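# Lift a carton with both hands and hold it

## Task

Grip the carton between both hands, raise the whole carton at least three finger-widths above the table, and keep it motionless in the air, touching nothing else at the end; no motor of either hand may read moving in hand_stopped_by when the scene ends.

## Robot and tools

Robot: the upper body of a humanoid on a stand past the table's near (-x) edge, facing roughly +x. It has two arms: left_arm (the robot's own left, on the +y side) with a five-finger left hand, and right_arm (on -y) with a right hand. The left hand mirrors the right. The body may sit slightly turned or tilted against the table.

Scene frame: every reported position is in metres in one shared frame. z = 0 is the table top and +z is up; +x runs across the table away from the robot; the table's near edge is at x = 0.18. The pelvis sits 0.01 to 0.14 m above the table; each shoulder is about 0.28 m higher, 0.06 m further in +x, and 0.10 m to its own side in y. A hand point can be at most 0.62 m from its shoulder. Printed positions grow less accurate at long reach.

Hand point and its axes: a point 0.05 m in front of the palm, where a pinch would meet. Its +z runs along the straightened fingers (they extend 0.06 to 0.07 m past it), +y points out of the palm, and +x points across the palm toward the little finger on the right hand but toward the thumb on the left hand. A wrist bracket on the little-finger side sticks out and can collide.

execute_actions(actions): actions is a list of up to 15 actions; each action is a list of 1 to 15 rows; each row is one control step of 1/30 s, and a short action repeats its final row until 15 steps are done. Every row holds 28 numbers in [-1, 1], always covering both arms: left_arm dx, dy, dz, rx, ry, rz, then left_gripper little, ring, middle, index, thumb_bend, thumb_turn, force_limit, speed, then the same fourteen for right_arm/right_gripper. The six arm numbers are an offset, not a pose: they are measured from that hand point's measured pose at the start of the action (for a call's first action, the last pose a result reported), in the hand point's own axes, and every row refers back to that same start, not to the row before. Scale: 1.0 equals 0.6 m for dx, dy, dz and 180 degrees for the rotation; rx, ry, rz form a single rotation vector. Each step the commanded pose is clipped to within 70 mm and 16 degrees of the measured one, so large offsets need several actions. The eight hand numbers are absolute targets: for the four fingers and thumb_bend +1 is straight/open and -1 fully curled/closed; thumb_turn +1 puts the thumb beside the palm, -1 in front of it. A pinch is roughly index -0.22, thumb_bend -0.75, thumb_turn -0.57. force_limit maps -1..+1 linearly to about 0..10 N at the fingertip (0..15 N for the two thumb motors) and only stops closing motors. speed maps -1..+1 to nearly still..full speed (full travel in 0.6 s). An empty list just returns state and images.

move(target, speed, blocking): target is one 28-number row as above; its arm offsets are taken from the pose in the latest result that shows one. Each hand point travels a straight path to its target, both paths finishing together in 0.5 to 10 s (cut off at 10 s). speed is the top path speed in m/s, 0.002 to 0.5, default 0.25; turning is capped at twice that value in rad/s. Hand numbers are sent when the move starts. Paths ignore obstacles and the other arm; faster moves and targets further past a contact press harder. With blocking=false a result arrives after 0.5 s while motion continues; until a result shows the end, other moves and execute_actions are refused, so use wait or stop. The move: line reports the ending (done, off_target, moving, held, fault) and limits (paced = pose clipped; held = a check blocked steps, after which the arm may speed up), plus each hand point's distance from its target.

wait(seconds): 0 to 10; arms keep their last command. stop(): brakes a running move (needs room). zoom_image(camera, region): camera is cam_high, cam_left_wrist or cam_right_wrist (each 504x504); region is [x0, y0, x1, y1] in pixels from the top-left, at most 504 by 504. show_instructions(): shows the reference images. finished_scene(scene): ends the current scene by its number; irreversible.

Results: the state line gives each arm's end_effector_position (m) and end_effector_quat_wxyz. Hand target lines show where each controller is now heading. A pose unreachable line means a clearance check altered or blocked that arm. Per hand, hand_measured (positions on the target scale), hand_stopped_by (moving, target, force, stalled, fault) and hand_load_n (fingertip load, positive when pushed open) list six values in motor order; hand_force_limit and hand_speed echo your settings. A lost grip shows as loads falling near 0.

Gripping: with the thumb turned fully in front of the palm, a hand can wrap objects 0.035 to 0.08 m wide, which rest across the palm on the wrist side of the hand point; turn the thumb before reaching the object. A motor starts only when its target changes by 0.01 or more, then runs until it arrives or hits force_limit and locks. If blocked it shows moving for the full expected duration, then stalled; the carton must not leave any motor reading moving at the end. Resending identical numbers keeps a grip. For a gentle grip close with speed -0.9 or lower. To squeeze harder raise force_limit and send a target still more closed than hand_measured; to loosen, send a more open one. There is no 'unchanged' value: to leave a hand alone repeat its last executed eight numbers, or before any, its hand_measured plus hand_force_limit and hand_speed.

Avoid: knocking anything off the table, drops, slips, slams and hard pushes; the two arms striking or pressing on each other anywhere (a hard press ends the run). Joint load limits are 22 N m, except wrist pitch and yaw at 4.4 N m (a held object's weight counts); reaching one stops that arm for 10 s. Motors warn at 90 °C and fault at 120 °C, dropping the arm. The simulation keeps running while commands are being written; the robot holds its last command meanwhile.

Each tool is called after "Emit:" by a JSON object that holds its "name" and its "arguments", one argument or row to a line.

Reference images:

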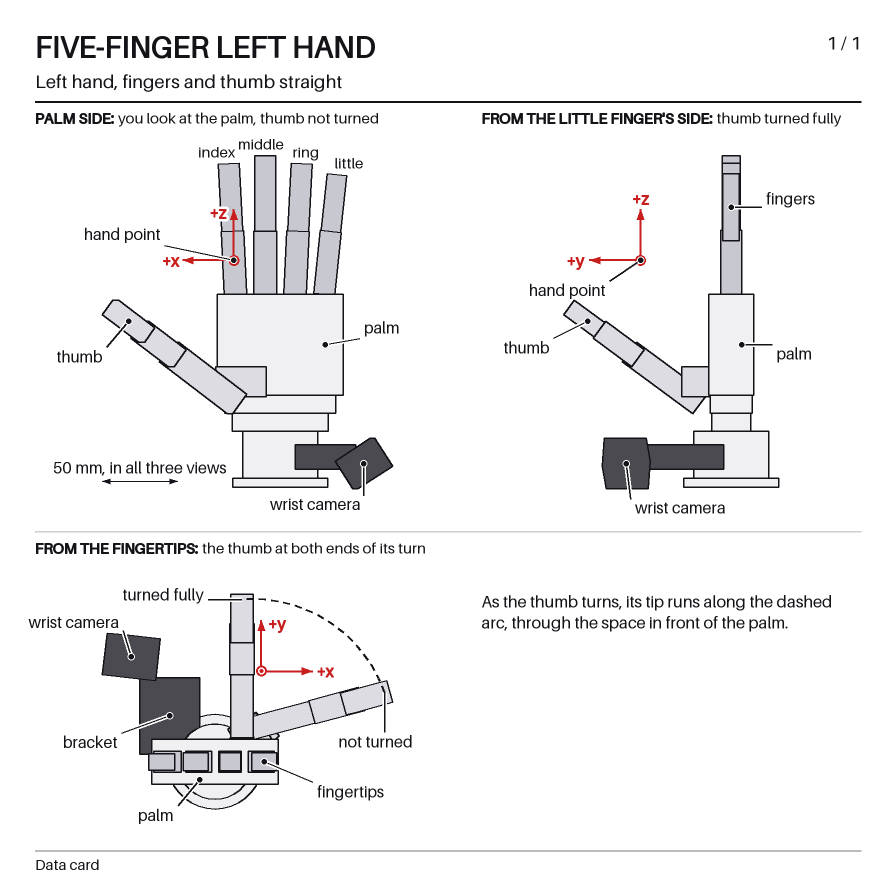

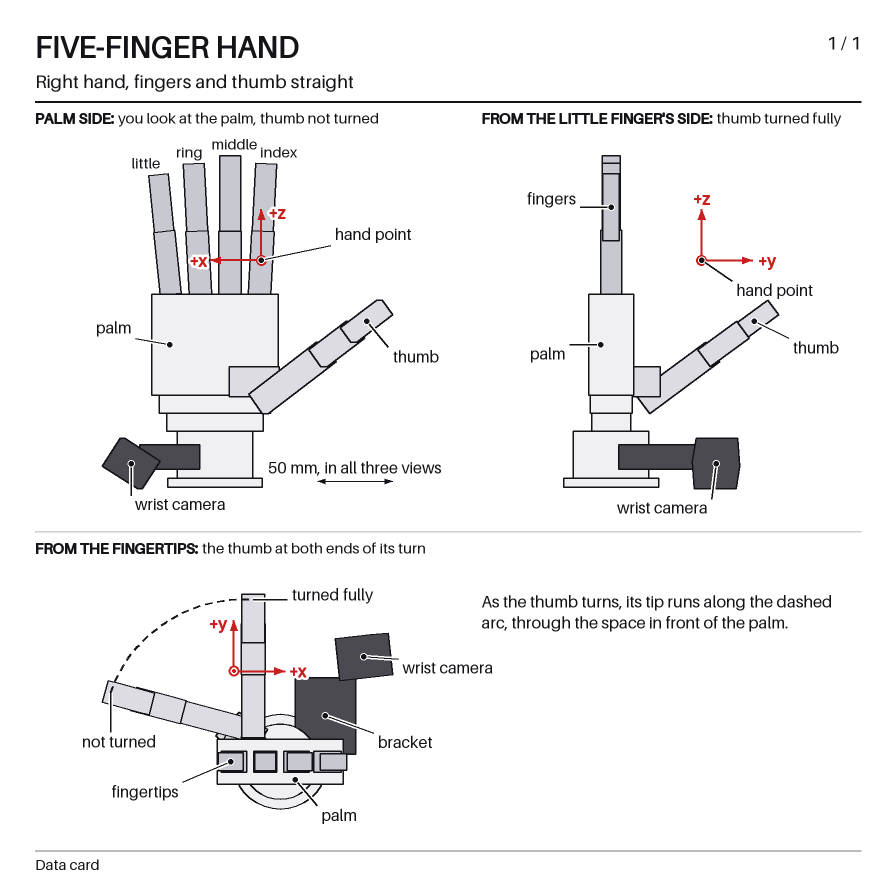

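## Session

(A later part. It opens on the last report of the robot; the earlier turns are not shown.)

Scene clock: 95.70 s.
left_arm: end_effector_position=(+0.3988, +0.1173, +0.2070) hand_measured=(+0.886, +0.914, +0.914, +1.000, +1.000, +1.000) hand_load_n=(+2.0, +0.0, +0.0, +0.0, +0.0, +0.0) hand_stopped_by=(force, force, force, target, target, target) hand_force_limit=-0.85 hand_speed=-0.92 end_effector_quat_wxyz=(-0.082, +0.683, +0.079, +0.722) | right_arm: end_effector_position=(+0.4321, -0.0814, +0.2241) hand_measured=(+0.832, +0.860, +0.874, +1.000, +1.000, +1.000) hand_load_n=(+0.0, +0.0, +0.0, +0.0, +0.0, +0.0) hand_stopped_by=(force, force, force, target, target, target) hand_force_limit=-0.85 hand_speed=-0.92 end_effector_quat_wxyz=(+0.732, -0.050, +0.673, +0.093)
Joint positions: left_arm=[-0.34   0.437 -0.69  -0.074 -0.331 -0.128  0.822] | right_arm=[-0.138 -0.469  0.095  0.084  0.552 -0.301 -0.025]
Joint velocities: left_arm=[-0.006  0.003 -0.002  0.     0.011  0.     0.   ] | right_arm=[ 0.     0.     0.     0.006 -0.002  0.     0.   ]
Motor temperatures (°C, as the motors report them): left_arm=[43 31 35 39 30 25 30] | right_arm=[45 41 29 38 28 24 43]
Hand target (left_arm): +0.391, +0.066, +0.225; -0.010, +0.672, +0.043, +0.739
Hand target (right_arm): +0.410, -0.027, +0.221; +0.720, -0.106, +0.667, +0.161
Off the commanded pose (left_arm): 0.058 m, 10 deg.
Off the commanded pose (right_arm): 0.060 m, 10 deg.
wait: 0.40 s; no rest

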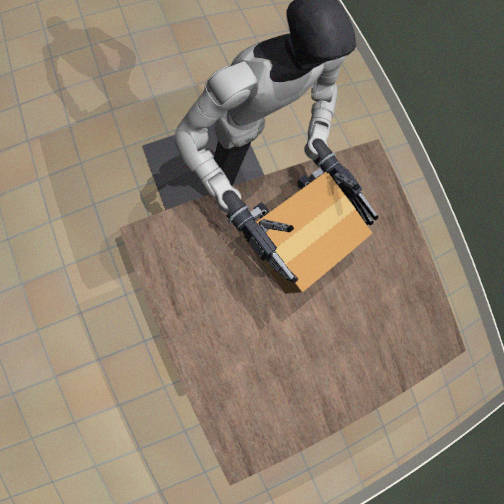

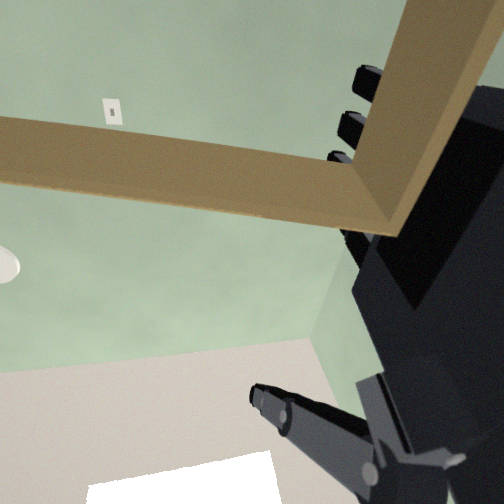

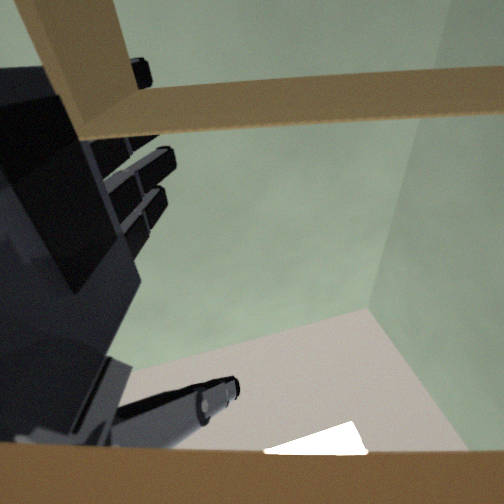

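Emit:
{"name": "execute_actions", "arguments": {
  "actions": [
    [[0.026,0.085,-0.028,-0.048,0.008,-0.017,0.8,0.8,0.8,1,1,1,-0.85,-0.92,0.010,0.097,-0.018,-0.055,0.01,0.005,0.8,0.8,0.8,1,1,1,-0.85,-0.92],[0.022,0.085,-0.028,-0.048,0.006,-0.017,0.8,0.8,0.8,1,1,1,-0.85,-0.92,0.013,0.097,-0.018,-0.055,0.011,0.005,0.8,0.8,0.8,1,1,1,-0.85,-0.92],[0.018,0.084,-0.028,-0.048,0.004,-0.017,0.8,0.8,0.8,1,1,1,-0.85,-0.92,0.016,0.096,-0.018,-0.055,0.012,0.005,0.8,0.8,0.8,1,1,1,-0.85,-0.92],[0.014,0.083,-0.028,-0.047,0.002,-0.017,0.8,0.8,0.8,1,1,1,-0.85,-0.92,0.019,0.095,-0.018,-0.054,0.013,0.005,0.8,0.8,0.8,1,1,1,-0.85,-0.92],[0.010,0.082,-0.028,-0.047,0,-0.017,0.8,0.8,0.8,1,1,1,-0.85,-0.92,0.022,0.094,-0.018,-0.054,0.014,0.005,0.8,0.8,0.8,1,1,1,-0.85,-0.92],[0.006,0.081,-0.028,-0.046,-0.002,-0.017,0.8,0.8,0.8,1,1,1,-0.85,-0.92,0.025,0.093,-0.018,-0.053,0.015,0.005,0.8,0.8,0.8,1,1,1,-0.85,-0.92],[0.002,0.080,-0.028,-0.046,-0.004,-0.017,0.8,0.8,0.8,1,1,1,-0.85,-0.92,0.028,0.092,-0.018,-0.053,0.016,0.005,0.8,0.8,0.8,1,1,1,-0.85,-0.92],[-0.002,0.076,-0.026,-0.043,-0.006,-0.016,0.8,0.8,0.8,1,1,1,-0.85,-0.92,0.030,0.088,-0.017,-0.050,0.017,0.005,0.8,0.8,0.8,1,1,1,-0.85,-0.92],[-0.006,0.068,-0.024,-0.039,-0.008,-0.014,0.8,0.8,0.8,1,1,1,-0.85,-0.92,0.030,0.080,-0.015,-0.045,0.017,0.004,0.8,0.8,0.8,1,1,1,-0.85,-0.92],[-0.010,0.060,-0.021,-0.034,-0.009,-0.012,0.8,0.8,0.8,1,1,1,-0.85,-0.92,0.030,0.070,-0.013,-0.040,0.017,0.004,0.8,0.8,0.8,1,1,1,-0.85,-0.92],[-0.012,0.050,-0.018,-0.029,-0.010,-0.010,1,1,1,1,1,1,-0.85,0,0.030,0.060,-0.011,-0.034,0.017,0.003,1,1,1,1,1,1,-0.85,0],[-0.014,0.040,-0.015,-0.023,-0.011,-0.008,1,1,1,1,1,1,-0.85,0,0.030,0.048,-0.009,-0.028,0.017,0.002,1,1,1,1,1,1,-0.85,0],[-0.016,0.030,-0.012,-0.017,-0.012,-0.006,1,1,1,1,1,1,-0.85,0,0.030,0.036,-0.007,-0.021,0.017,0.001,1,1,1,1,1,1,-0.85,0],[-0.018,0.020,-0.009,-0.011,-0.013,-0.004,1,1,1,1,1,1,-0.85,0,0.030,0.024,-0.005,-0.014,0.017,0,1,1,1,1,1,1,-0.85,0],[-0.020,0.010,-0.006,-0.006,-0.014,-0.002,1,1,1,1,1,1,-0.85,0,0.030,0.012,-0.003,-0.007,0.017,0,1,1,1,1,1,1,-0.85,0]]
  ]
}}

Emit:
{"name": "wait", "arguments": {
  "seconds": 0.2
}}

Emit:
{"name": "zoom_image", "arguments": {
  "camera": "cam_high",
  "region": [200, 110, 400, 310]
}}

Scene clock: 97.70 s.
left_arm: end_effector_position=(+0.3979, +0.1168, +0.1993) hand_measured=(+0.992, +0.998, +0.998, +1.000, +1.000, +1.000) hand_load_n=(+0.0, +0.0, +0.0, +0.0, +0.0, +0.0) hand_stopped_by=(moving, moving, moving, target, target, target) hand_force_limit=-0.85 hand_speed=0.00 end_effector_quat_wxyz=(-0.080, +0.690, +0.080, +0.715) | right_arm: end_effector_position=(+0.4321, -0.0800, +0.2171) hand_measured=(+0.938, +0.966, +0.978, +1.000, +1.000, +1.000) hand_load_n=(+0.0, +0.0, +0.0, +0.0, +0.0, +0.0) hand_stopped_by=(moving, moving, moving, target, target, target) hand_force_limit=-0.85 hand_speed=0.00 end_effector_quat_wxyz=(+0.726, -0.062, +0.680, +0.087)
Joint positions: left_arm=[-0.348  0.452 -0.721 -0.056 -0.36  -0.146  0.84 ] | right_arm=[-0.14  -0.509  0.137  0.098  0.565 -0.311 -0.049]
Joint velocities: left_arm=[ 0.003  0.015 -0.002 -0.067 -0.097  0.121  0.   ] | right_arm=[-0.032  0.051  0.037  0.183  0.041  0.004  0.   ]
Motor temperatures (°C, as the motors report them): left_arm=[43 31 35 40 30 26 31] | right_arm=[45 41 29 38 28 24 45]
Hand target (left_arm): +0.397, +0.111, +0.195; -0.072, +0.698, +0.076, +0.708
Hand target (right_arm): +0.430, -0.074, +0.206; +0.713, -0.061, +0.691, +0.099
Off the commanded pose (left_arm): 0.008 m, 2 deg.
Off the commanded pose (right_arm): 0.013 m, 2 deg.

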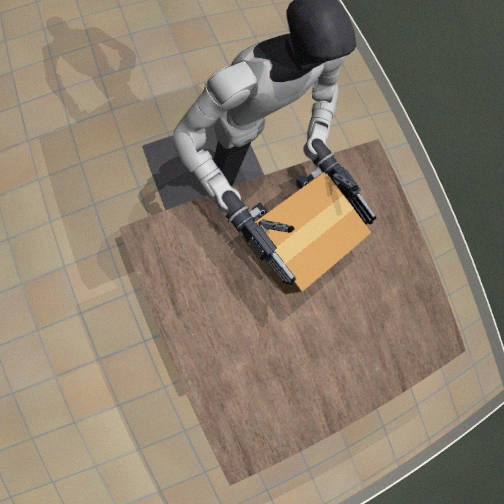

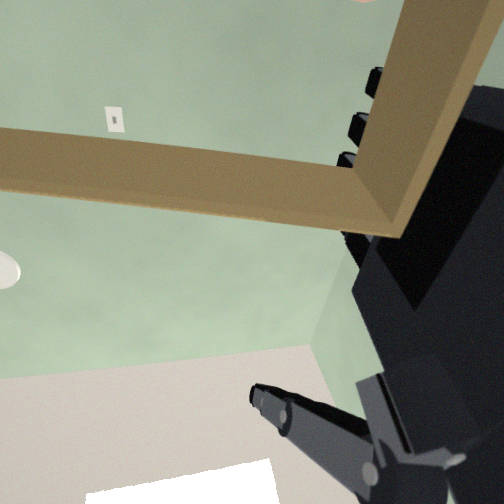

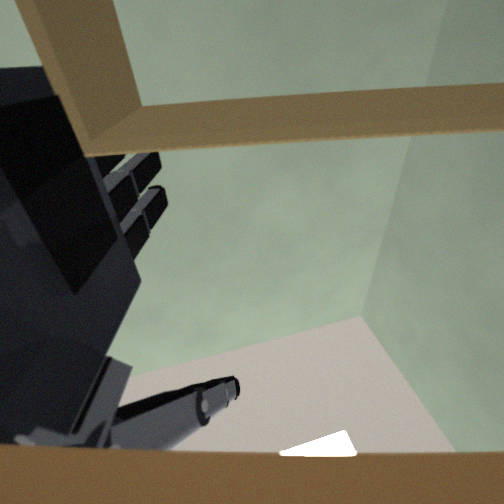

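Scene clock: 97.90 s.
left_arm: end_effector_position=(+0.3981, +0.1173, +0.1983) hand_measured=(+1.000, +1.000, +1.000, +1.000, +1.000, +1.000) hand_load_n=(+0.0, +0.0, +0.0, +0.0, +0.0, +0.0) hand_stopped_by=(target, target, target, target, target, target) hand_force_limit=-0.85 hand_speed=0.00 end_effector_quat_wxyz=(-0.080, +0.693, +0.080, +0.712) | right_arm: end_effector_position=(+0.4330, -0.0808, +0.2101) hand_measured=(+1.000, +1.000, +1.000, +1.000, +1.000, +1.000) hand_load_n=(+0.0, +0.0, +0.0, +0.0, +0.0, +0.0) hand_stopped_by=(target, target, target, target, target, target) hand_force_limit=-0.85 hand_speed=0.00 end_effector_quat_wxyz=(+0.719, -0.058, +0.688, +0.087)
Joint positions: left_arm=[-0.348  0.455 -0.721 -0.061 -0.367 -0.138  0.84 ] | right_arm=[-0.141 -0.502  0.141  0.114  0.569 -0.306 -0.049]
Joint velocities: left_arm=[ 0.005  0.02   0.02   0.    -0.005  0.001  0.   ] | right_arm=[-0.002  0.012  0.006  0.     0.005  0.     0.   ]
Motor temperatures (°C, as the motors report them): left_arm=[43 31 35 40 30 26 31] | right_arm=[45 41 29 38 28 24 45]
Hand target (left_arm): +0.397, +0.111, +0.195; -0.072, +0.698, +0.076, +0.708
Hand target (right_arm): +0.430, -0.074, +0.206; +0.713, -0.061, +0.691, +0.099
Off the commanded pose (left_arm): 0.007 m, 1 deg.
Off the commanded pose (right_arm): 0.009 m, 2 deg.
wait: 0.20 s; no rest

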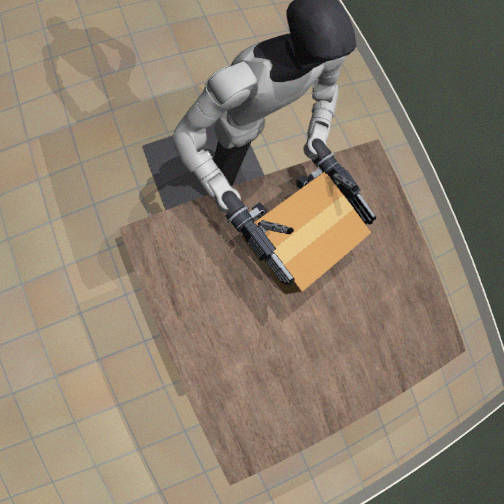

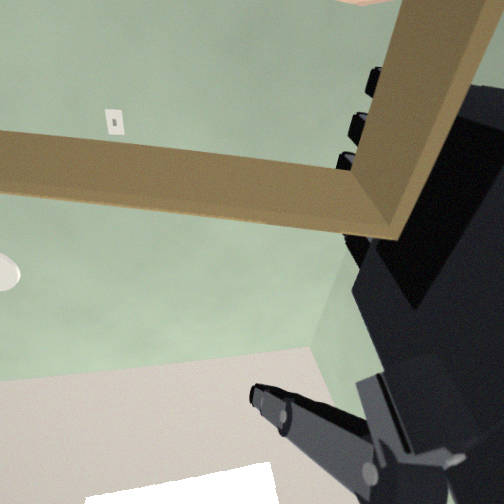

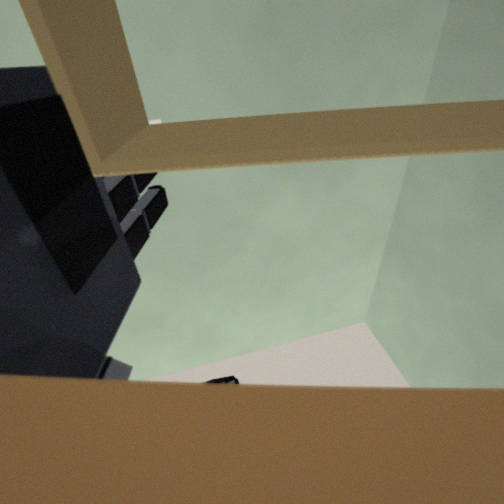

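Region (200, 110, 400, 310) of cam_high's 504x504 image, scaled by 2.520, with more detail than that image has.

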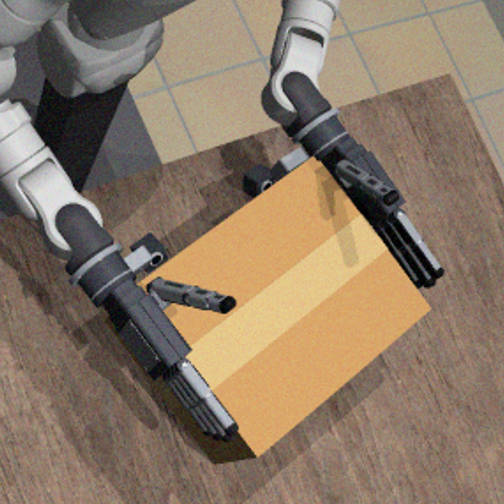

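Emit:
{"name": "move", "arguments": {
  "target": [-0.025,-0.013,0.011,0,-0.042,0,1,1,1,1,1,1,-0.75,0,0.059,-0.013,0.032,-0.008,0.047,-0.008,1,1,1,1,1,1,-0.75,0],
  "speed": 0.1
}}

Emit:
{"name": "zoom_image", "arguments": {
  "camera": "cam_high",
  "region": [200, 110, 400, 310]
}}

Scene clock: 99.37 s.
left_arm: end_effector_position=(+0.4026, +0.1255, +0.1828) hand_measured=(+1.000, +1.000, +1.000, +1.000, +1.000, +1.000) hand_load_n=(+0.0, +0.0, +0.0, +0.0, +0.0, +0.0) hand_stopped_by=(target, target, target, target, target, target) hand_force_limit=-0.75 hand_speed=0.00 end_effector_quat_wxyz=(-0.075, +0.738, +0.085, +0.665) | right_arm: end_effector_position=(+0.4538, -0.0826, +0.1762) hand_measured=(+1.000, +1.000, +1.000, +1.000, +1.000, +1.000) hand_load_n=(+0.0, +0.0, +0.0, +0.0, +0.0, +0.0) hand_stopped_by=(target, target, target, target, target, target) hand_force_limit=-0.75 hand_speed=0.00 end_effector_quat_wxyz=(+0.668, -0.082, +0.735, +0.081)
Joint positions: left_arm=[-0.35   0.498 -0.685 -0.156 -0.503  0.027  0.835] | right_arm=[-0.237 -0.531  0.141  0.24   0.592 -0.178  0.016]
Joint velocities: left_arm=[-0.003  0.011  0.003  0.     0.005  0.003  0.   ] | right_arm=[ 0.005  0.005  0.005 -0.011 -0.003  0.002  0.004]
Motor temperatures (°C, as the motors report them): left_arm=[43 31 35 39 30 26 30] | right_arm=[44 41 29 38 28 24 42]
Hand target (left_arm): +0.403, +0.126, +0.184; -0.074, +0.738, +0.085, +0.666
Hand target (right_arm): +0.455, -0.082, +0.176; +0.667, -0.081, +0.736, +0.083
Off the commanded pose (left_arm): 0.001 m, 0 deg.
Off the commanded pose (right_arm): 0.001 m, 0 deg.
move: done

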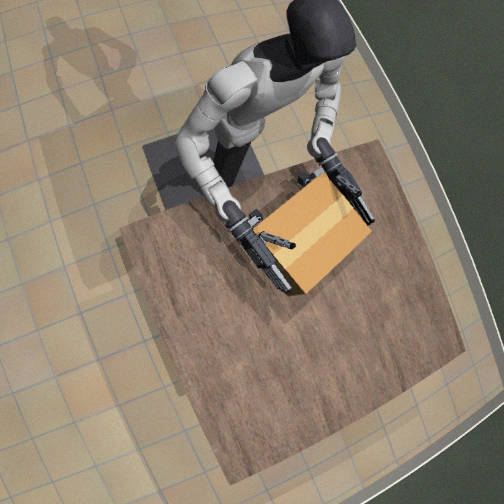

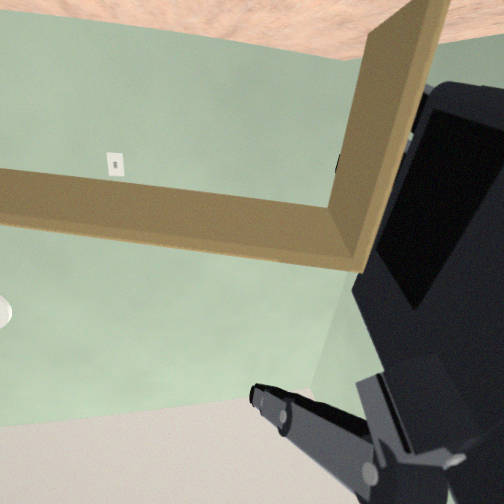

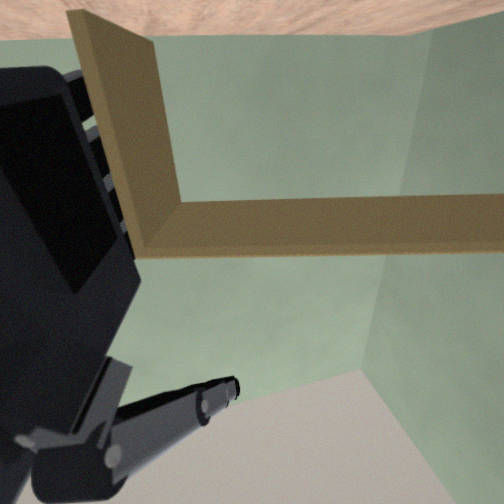

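Region (200, 110, 400, 310) of cam_high's 504x504 image, scaled by 2.520, with more detail than that image has.

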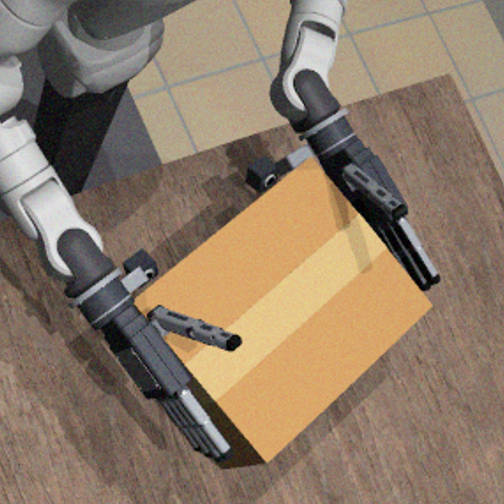

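Emit:
{"name": "move", "arguments": {
  "target": [0,0.08,-0.016,-0.033,0,-0.012,0.92,0.92,0.92,1,1,1,-0.75,0,0.004,0.095,-0.014,-0.043,0,0.006,0.92,0.92,0.92,1,1,1,-0.75,0],
  "speed": 0.09
}}

Emit:
{"name": "zoom_image", "arguments": {
  "camera": "cam_high",
  "region": [200, 110, 400, 310]
}}

Scene clock: 100.57 s.
left_arm: end_effector_position=(+0.4074, +0.1202, +0.1810) hand_measured=(+0.920, +0.920, +0.920, +1.000, +1.000, +1.000) hand_load_n=(+0.0, +2.0, +4.0, +0.0, +0.0, +0.0) hand_stopped_by=(target, target, force, target, target, target) hand_force_limit=-0.75 hand_speed=0.00 end_effector_quat_wxyz=(-0.082, +0.733, +0.094, +0.668) | right_arm: end_effector_position=(+0.4483, -0.0732, +0.1747) hand_measured=(+0.920, +0.920, +0.920, +1.000, +1.000, +1.000) hand_load_n=(+0.0, +0.0, +0.0, +0.0, +0.0, +0.0) hand_stopped_by=(target, target, target, target, target, target) hand_force_limit=-0.75 hand_speed=0.00 end_effector_quat_wxyz=(+0.666, -0.085, +0.736, +0.082)
Joint positions: left_arm=[-0.391  0.465 -0.732 -0.094 -0.494 -0.011  0.887] | right_arm=[-0.223 -0.542  0.192  0.198  0.6   -0.181 -0.038]
Joint velocities: left_arm=[-0.02   0.034 -0.035  0.02  -0.028 -0.024  0.029] | right_arm=[-0.02  -0.028  0.037 -0.008  0.054 -0.024 -0.035]
Motor temperatures (°C, as the motors report them): left_arm=[43 31 35 39 30 26 30] | right_arm=[44 41 29 38 28 24 41]
Hand target (left_arm): +0.402, +0.079, +0.184; -0.024, +0.739, +0.066, +0.670
Hand target (right_arm): +0.431, -0.031, +0.175; +0.659, -0.120, +0.730, +0.136
Off the commanded pose (left_arm): 0.044 m, 8 deg.
Off the commanded pose (right_arm): 0.047 m, 8 deg.
move: off_target (left_arm, right_arm)

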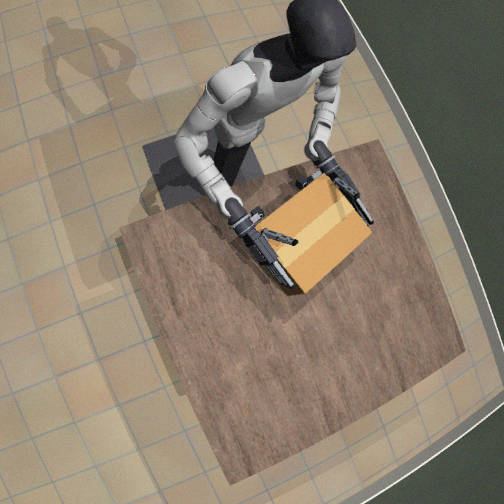

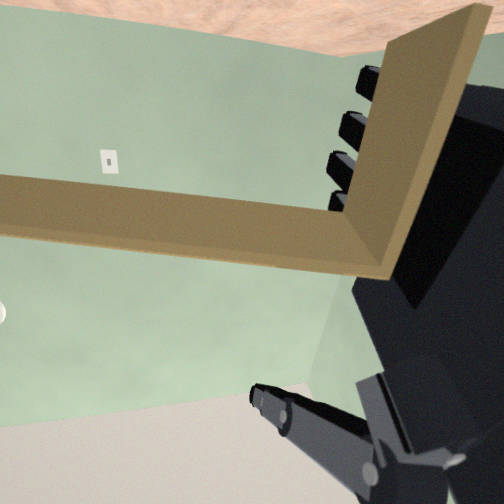

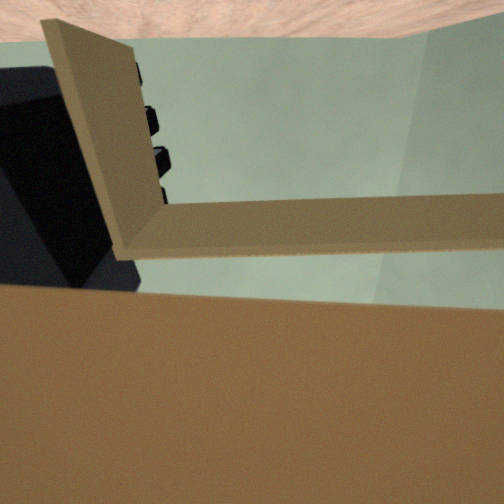

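Region (200, 110, 400, 310) of cam_high's 504x504 image, scaled by 2.520, with more detail than that image has.

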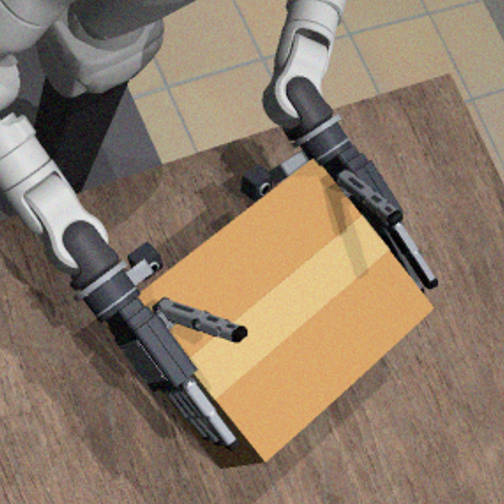

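Emit:
{"name": "execute_actions", "arguments": {
  "actions": [
    [[0,0.069,-0.027,-0.043,-0.003,-0.014,0.92,0.92,0.92,1,1,1,-0.75,0,0.001,0.078,-0.014,-0.038,0,0.007,0.92,0.92,0.92,1,1,1,-0.75,0],[0,0.070,-0.029,-0.047,-0.003,-0.013,0.92,0.92,0.92,1,1,1,-0.75,0,0.001,0.078,-0.019,-0.034,0,0.008,0.92,0.92,0.92,1,1,1,-0.75,0],[0,0.071,-0.031,-0.051,-0.003,-0.013,0.92,0.92,0.92,1,1,1,-0.75,0,0.002,0.078,-0.024,-0.030,0,0.008,0.92,0.92,0.92,1,1,1,-0.75,0],[0,0.072,-0.033,-0.055,-0.003,-0.012,0.92,0.92,0.92,1,1,1,-0.75,0,0.002,0.077,-0.029,-0.026,0,0.009,0.92,0.92,0.92,1,1,1,-0.75,0],[0,0.073,-0.036,-0.058,-0.003,-0.012,0.92,0.92,0.92,1,1,1,-0.75,0,0.003,0.077,-0.034,-0.023,0,0.009,0.92,0.92,0.92,1,1,1,-0.75,0],[0,0.074,-0.038,-0.062,-0.003,-0.011,0.92,0.92,0.92,1,1,1,-0.75,0,0.004,0.077,-0.039,-0.019,0,0.010,0.92,0.92,0.92,1,1,1,-0.75,0],[0,0.075,-0.040,-0.066,-0.003,-0.011,0.92,0.92,0.92,1,1,1,-0.75,0,0.004,0.077,-0.044,-0.015,0,0.010,0.92,0.92,0.92,1,1,1,-0.75,0],[0,0.076,-0.042,-0.069,-0.003,-0.010,0.92,0.92,0.92,1,1,1,-0.75,0,0.005,0.076,-0.049,-0.012,0,0.011,0.92,0.92,0.92,1,1,1,-0.75,0],[0,0.077,-0.045,-0.073,-0.003,-0.010,0.92,0.92,0.92,1,1,1,-0.75,0,0.005,0.076,-0.054,-0.008,0,0.011,0.92,0.92,0.92,1,1,1,-0.75,0],[0,0.078,-0.047,-0.077,-0.003,-0.009,0.92,0.92,0.92,1,1,1,-0.75,0,0.006,0.076,-0.059,-0.004,0,0.012,0.92,0.92,0.92,1,1,1,-0.75,0],[0,0.079,-0.049,-0.080,-0.003,-0.009,0.92,0.92,0.92,1,1,1,-0.75,0,0.007,0.076,-0.064,-0.001,0,0.012,0.92,0.92,0.92,1,1,1,-0.75,0],[0,0.079,-0.051,-0.084,-0.003,-0.009,0.92,0.92,0.92,1,1,1,-0.75,0,0.007,0.076,-0.069,0.003,0,0.012,0.92,0.92,0.92,1,1,1,-0.75,0]]
  ]
}}

Emit:
{"name": "wait", "arguments": {
  "seconds": 0.2
}}

Scene clock: 102.03 s.
left_arm: end_effector_position=(+0.3988, +0.1115, +0.1818) hand_measured=(+0.920, +0.920, +0.920, +1.000, +1.000, +1.000) hand_load_n=(+0.0, +1.0, +3.0, +0.0, +0.0, +0.0) hand_stopped_by=(target, target, force, target, target, target) hand_force_limit=-0.75 hand_speed=0.00 end_effector_quat_wxyz=(-0.040, +0.736, +0.042, +0.674) | right_arm: end_effector_position=(+0.4151, -0.0861, +0.1735) hand_measured=(+0.920, +0.920, +0.920, +1.000, +1.000, +1.000) hand_load_n=(+0.0, +0.0, +0.0, +0.0, +0.0, +0.0) hand_stopped_by=(target, target, target, target, target, target) hand_force_limit=-0.75 hand_speed=0.00 end_effector_quat_wxyz=(+0.669, -0.034, +0.742, +0.033)
Joint positions: left_arm=[-0.389  0.584 -0.766 -0.123 -0.558 -0.069  0.765] | right_arm=[-0.016 -0.541  0.239 -0.053  0.553 -0.19  -0.296]
Joint velocities: left_arm=[ 0.006  0.107 -0.051 -0.023 -0.071 -0.077 -0.091] | right_arm=[ 0.193 -0.011  0.104 -0.242 -0.04  -0.03  -0.309]
Motor temperatures (°C, as the motors report them): left_arm=[42 31 35 39 30 25 30] | right_arm=[44 41 29 38 28 23 41]
Hand target (left_arm): +0.388, +0.069, +0.186; +0.024, +0.739, +0.016, +0.674
Hand target (right_arm): +0.396, -0.043, +0.174; +0.664, -0.070, +0.739, +0.088
Off the commanded pose (left_arm): 0.046 m, 8 deg.
Off the commanded pose (right_arm): 0.051 m, 8 deg.

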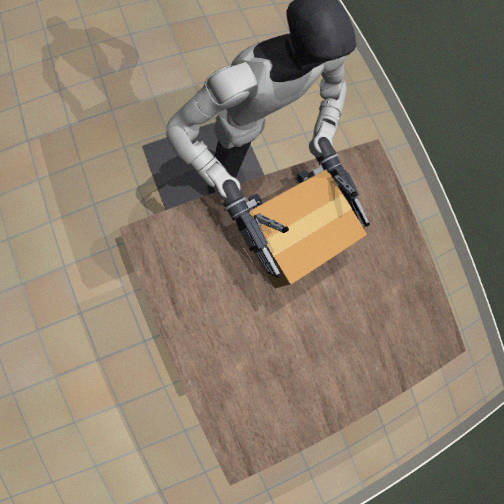

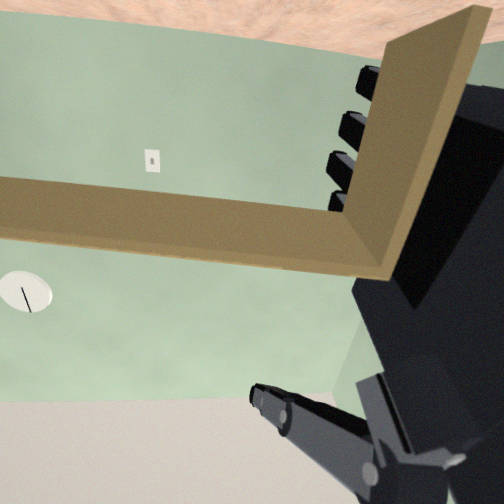

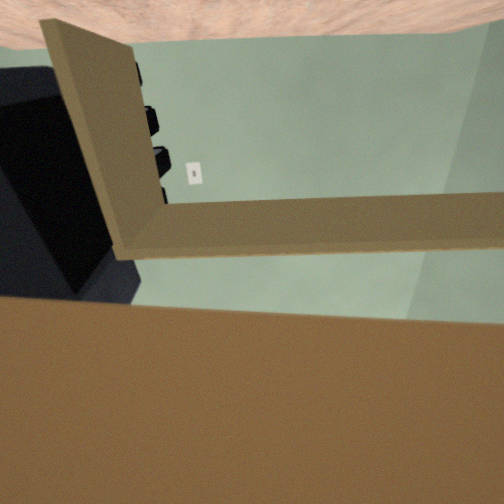

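Scene clock: 102.23 s.
left_arm: end_effector_position=(+0.3984, +0.1112, +0.1819) hand_measured=(+0.920, +0.920, +0.920, +1.000, +1.000, +1.000) hand_load_n=(+0.0, +1.0, +3.0, +0.0, +0.0, +0.0) hand_stopped_by=(target, target, force, target, target, target) hand_force_limit=-0.75 hand_speed=0.00 end_effector_quat_wxyz=(-0.039, +0.736, +0.041, +0.675) | right_arm: end_effector_position=(+0.4139, -0.0864, +0.1733) hand_measured=(+0.920, +0.920, +0.920, +1.000, +1.000, +1.000) hand_load_n=(+0.0, +0.0, +0.0, +0.0, +0.0, +0.0) hand_stopped_by=(target, target, target, target, target, target) hand_force_limit=-0.75 hand_speed=0.00 end_effector_quat_wxyz=(+0.669, -0.032, +0.742, +0.031)
Joint positions: left_arm=[-0.39   0.589 -0.769 -0.123 -0.561 -0.073  0.762] | right_arm=[-0.009 -0.546  0.246 -0.063  0.552 -0.19  -0.311]
Joint velocities: left_arm=[-0.005 -0.015  0.009 -0.012 -0.003  0.     0.   ] | right_arm=[-0.006 -0.002  0.003  0.005  0.006  0.    -0.002]
Motor temperatures (°C, as the motors report them): left_arm=[42 31 35 39 30 25 30] | right_arm=[44 41 29 38 28 23 41]
Hand target (left_arm): +0.388, +0.069, +0.186; +0.024, +0.739, +0.016, +0.674
Hand target (right_arm): +0.396, -0.043, +0.174; +0.664, -0.070, +0.739, +0.088
Off the commanded pose (left_arm): 0.045 m, 8 deg.
Off the commanded pose (right_arm): 0.051 m, 8 deg.
wait: 0.20 s; at rest by 0.17 s

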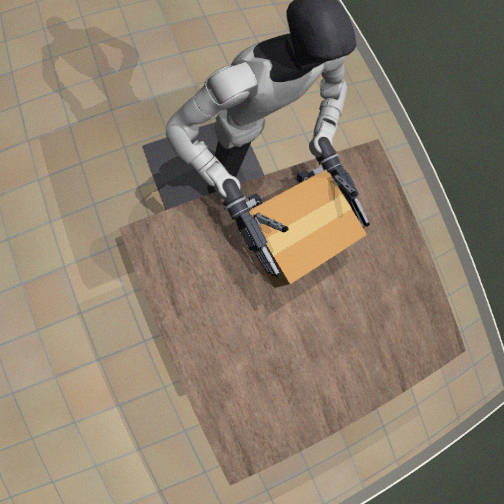

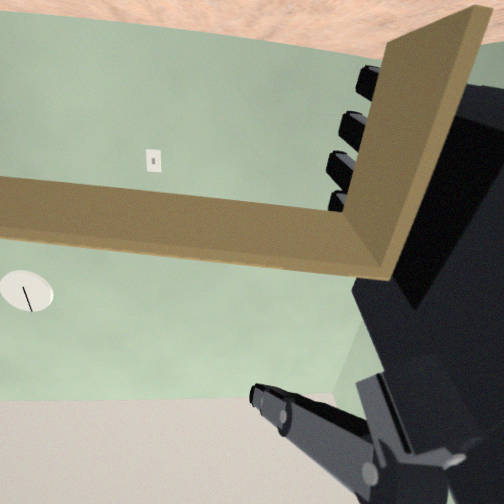

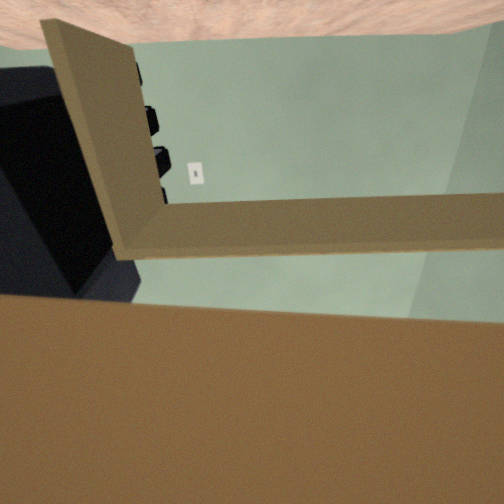

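Emit:
{"name": "execute_actions", "arguments": {
  "actions": [
    [[0.003,0.066,-0.024,-0.040,-0.003,-0.014,0.92,0.92,0.92,1,1,1,-0.75,0,0,0.084,-0.021,-0.044,0,0.008,0.92,0.92,0.92,1,1,1,-0.75,0],[0.003,0.061,-0.024,-0.040,-0.003,-0.014,0.92,0.92,0.92,1,1,1,-0.75,0,0,0.089,-0.021,-0.045,0,0.008,0.92,0.92,0.92,1,1,1,-0.75,0],[0.003,0.056,-0.024,-0.039,-0.003,-0.014,0.92,0.92,0.92,1,1,1,-0.75,0,0,0.094,-0.021,-0.046,0,0.008,0.92,0.92,0.92,1,1,1,-0.75,0],[0.003,0.051,-0.024,-0.039,-0.003,-0.014,0.92,0.92,0.92,1,1,1,-0.75,0,0,0.099,-0.021,-0.047,0,0.008,0.92,0.92,0.92,1,1,1,-0.75,0],[0.003,0.046,-0.024,-0.038,-0.003,-0.014,0.92,0.92,0.92,1,1,1,-0.75,0,0,0.104,-0.021,-0.048,0,0.008,0.92,0.92,0.92,1,1,1,-0.75,0],[0.003,0.041,-0.024,-0.038,-0.003,-0.014,0.92,0.92,0.92,1,1,1,-0.75,0,0,0.109,-0.021,-0.049,0,0.008,0.92,0.92,0.92,1,1,1,-0.75,0],[0.003,0.036,-0.024,-0.037,-0.003,-0.014,0.92,0.92,0.92,1,1,1,-0.75,0,0,0.114,-0.021,-0.050,0,0.008,0.92,0.92,0.92,1,1,1,-0.75,0],[0.003,0.031,-0.024,-0.037,-0.003,-0.014,0.92,0.92,0.92,1,1,1,-0.75,0,0,0.119,-0.021,-0.051,0,0.008,0.92,0.92,0.92,1,1,1,-0.75,0],[0.003,0.026,-0.024,-0.037,-0.003,-0.014,0.92,0.92,0.92,1,1,1,-0.75,0,0,0.124,-0.021,-0.052,0,0.008,0.92,0.92,0.92,1,1,1,-0.75,0],[0.003,0.021,-0.024,-0.037,-0.003,-0.014,0.92,0.92,0.92,1,1,1,-0.75,0,0,0.129,-0.021,-0.052,0,0.008,0.92,0.92,0.92,1,1,1,-0.75,0],[0.003,0.016,-0.024,-0.037,-0.003,-0.014,0.92,0.92,0.92,1,1,1,-0.75,0,0,0.134,-0.021,-0.052,0,0.008,0.92,0.92,0.92,1,1,1,-0.75,0],[0.003,0.011,-0.024,-0.037,-0.003,-0.014,0.92,0.92,0.92,1,1,1,-0.75,0,0,0.139,-0.021,-0.052,0,0.008,0.92,0.92,0.92,1,1,1,-0.75,0]]
  ]
}}

Emit:
{"name": "wait", "arguments": {
  "seconds": 0.2
}}

Emit:
{"name": "zoom_image", "arguments": {
  "camera": "cam_high",
  "region": [200, 110, 400, 310]
}}

Scene clock: 103.27 s.
left_arm: end_effector_position=(+0.3928, +0.1406, +0.1838) hand_measured=(+0.920, +0.920, +0.920, +1.000, +1.000, +1.000) hand_load_n=(+0.0, +1.0, +3.0, +0.0, +0.0, +0.0) hand_stopped_by=(target, target, force, target, target, target) hand_force_limit=-0.75 hand_speed=0.00 end_effector_quat_wxyz=(-0.039, +0.736, +0.038, +0.675) | right_arm: end_effector_position=(+0.4087, -0.0560, +0.1728) hand_measured=(+0.920, +0.920, +0.920, +1.000, +1.000, +1.000) hand_load_n=(+0.0, +0.0, +0.0, +0.0, +0.0, +0.0) hand_stopped_by=(target, target, target, target, target, target) hand_force_limit=-0.75 hand_speed=0.00 end_effector_quat_wxyz=(+0.668, -0.036, +0.742, +0.036)
Joint positions: left_arm=[-0.356  0.723 -0.745 -0.141 -0.64  -0.15   0.703] | right_arm=[-0.048 -0.53   0.365 -0.105  0.517 -0.174 -0.434]
Joint velocities: left_arm=[ 0.026  0.204 -0.008 -0.011 -0.092 -0.099 -0.007] | right_arm=[-0.137  0.005  0.209 -0.003 -0.003  0.023 -0.152]
Motor temperatures (°C, as the motors report them): left_arm=[42 31 35 40 30 25 30] | right_arm=[43 41 29 38 28 23 42]
Hand target (left_arm): +0.384, +0.104, +0.187; +0.019, +0.738, +0.017, +0.674
Hand target (right_arm): +0.390, -0.008, +0.175; +0.662, -0.078, +0.739, +0.099
Off the commanded pose (left_arm): 0.038 m, 7 deg.
Off the commanded pose (right_arm): 0.054 m, 9 deg.

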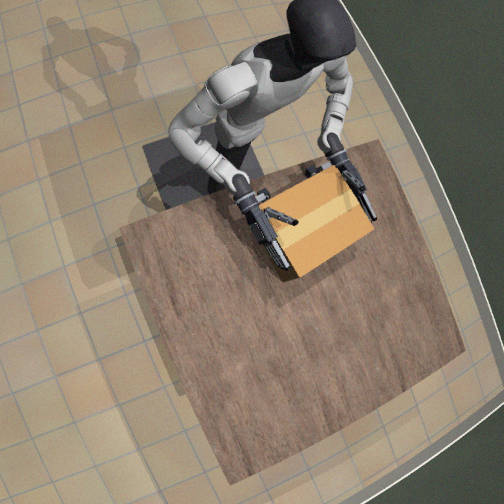

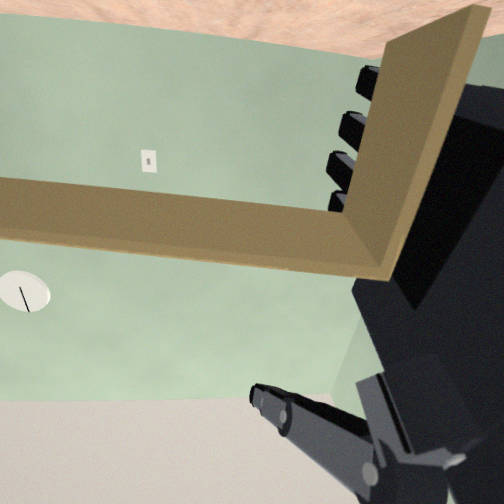

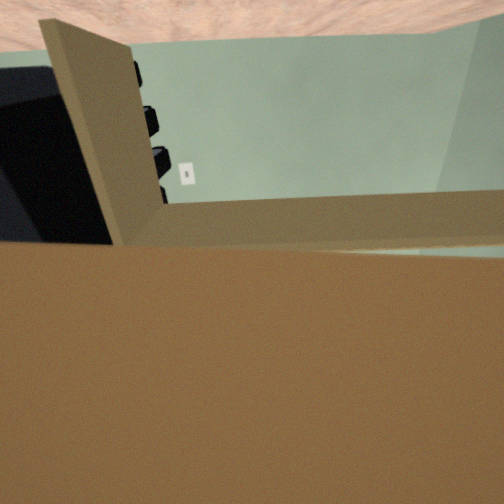

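Scene clock: 103.47 s.
left_arm: end_effector_position=(+0.3926, +0.1423, +0.1839) hand_measured=(+0.920, +0.920, +0.920, +1.000, +1.000, +1.000) hand_load_n=(+0.0, +1.0, +3.5, +0.0, +0.0, +0.0) hand_stopped_by=(target, target, force, target, target, target) hand_force_limit=-0.75 hand_speed=0.00 end_effector_quat_wxyz=(-0.039, +0.736, +0.038, +0.675) | right_arm: end_effector_position=(+0.4090, -0.0542, +0.1727) hand_measured=(+0.920, +0.920, +0.920, +1.000, +1.000, +1.000) hand_load_n=(+0.0, +0.0, +0.0, +0.0, +0.0, +0.0) hand_stopped_by=(target, target, target, target, target, target) hand_force_limit=-0.75 hand_speed=0.00 end_effector_quat_wxyz=(+0.668, -0.036, +0.742, +0.036)
Joint positions: left_arm=[-0.356  0.73  -0.745 -0.142 -0.645 -0.153  0.703] | right_arm=[-0.055 -0.53   0.373 -0.103  0.517 -0.174 -0.443]
Joint velocities: left_arm=[ 0.002  0.003  0.002 -0.011 -0.006  0.     0.   ] | right_arm=[-0.005  0.     0.006  0.    -0.005  0.     0.   ]
Motor temperatures (°C, as the motors report them): left_arm=[42 31 35 40 30 25 30] | right_arm=[43 41 29 38 28 23 42]
Hand target (left_arm): +0.384, +0.104, +0.187; +0.019, +0.738, +0.017, +0.674
Hand target (right_arm): +0.390, -0.008, +0.175; +0.662, -0.078, +0.739, +0.099
Off the commanded pose (left_arm): 0.040 m, 7 deg.
Off the commanded pose (right_arm): 0.052 m, 9 deg.
wait: 0.20 s; no rest

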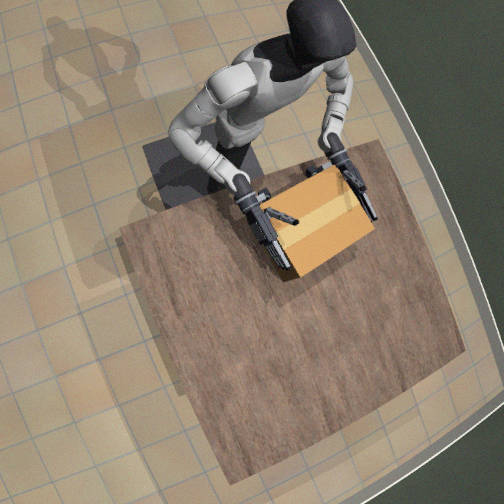

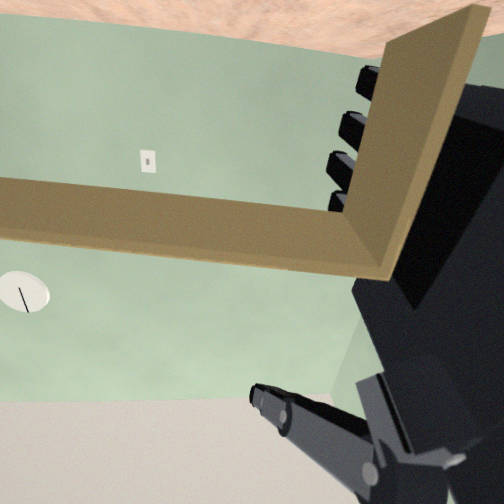

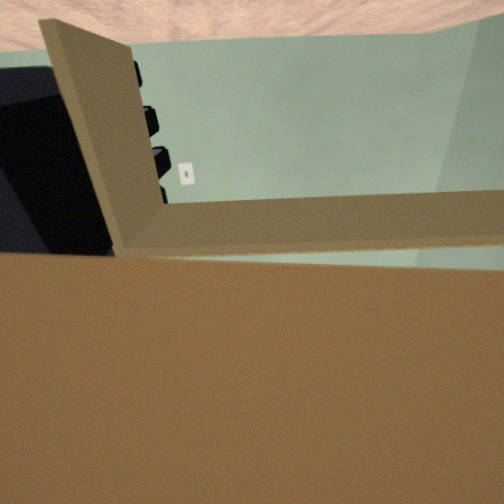

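Region (200, 110, 400, 310) of cam_high's 504x504 image, scaled by 2.520, with more detail than that image has.

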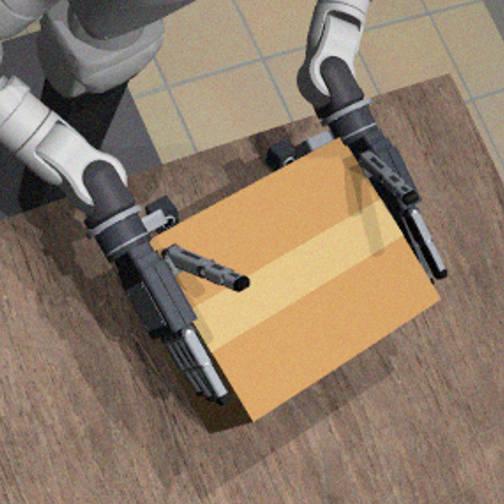

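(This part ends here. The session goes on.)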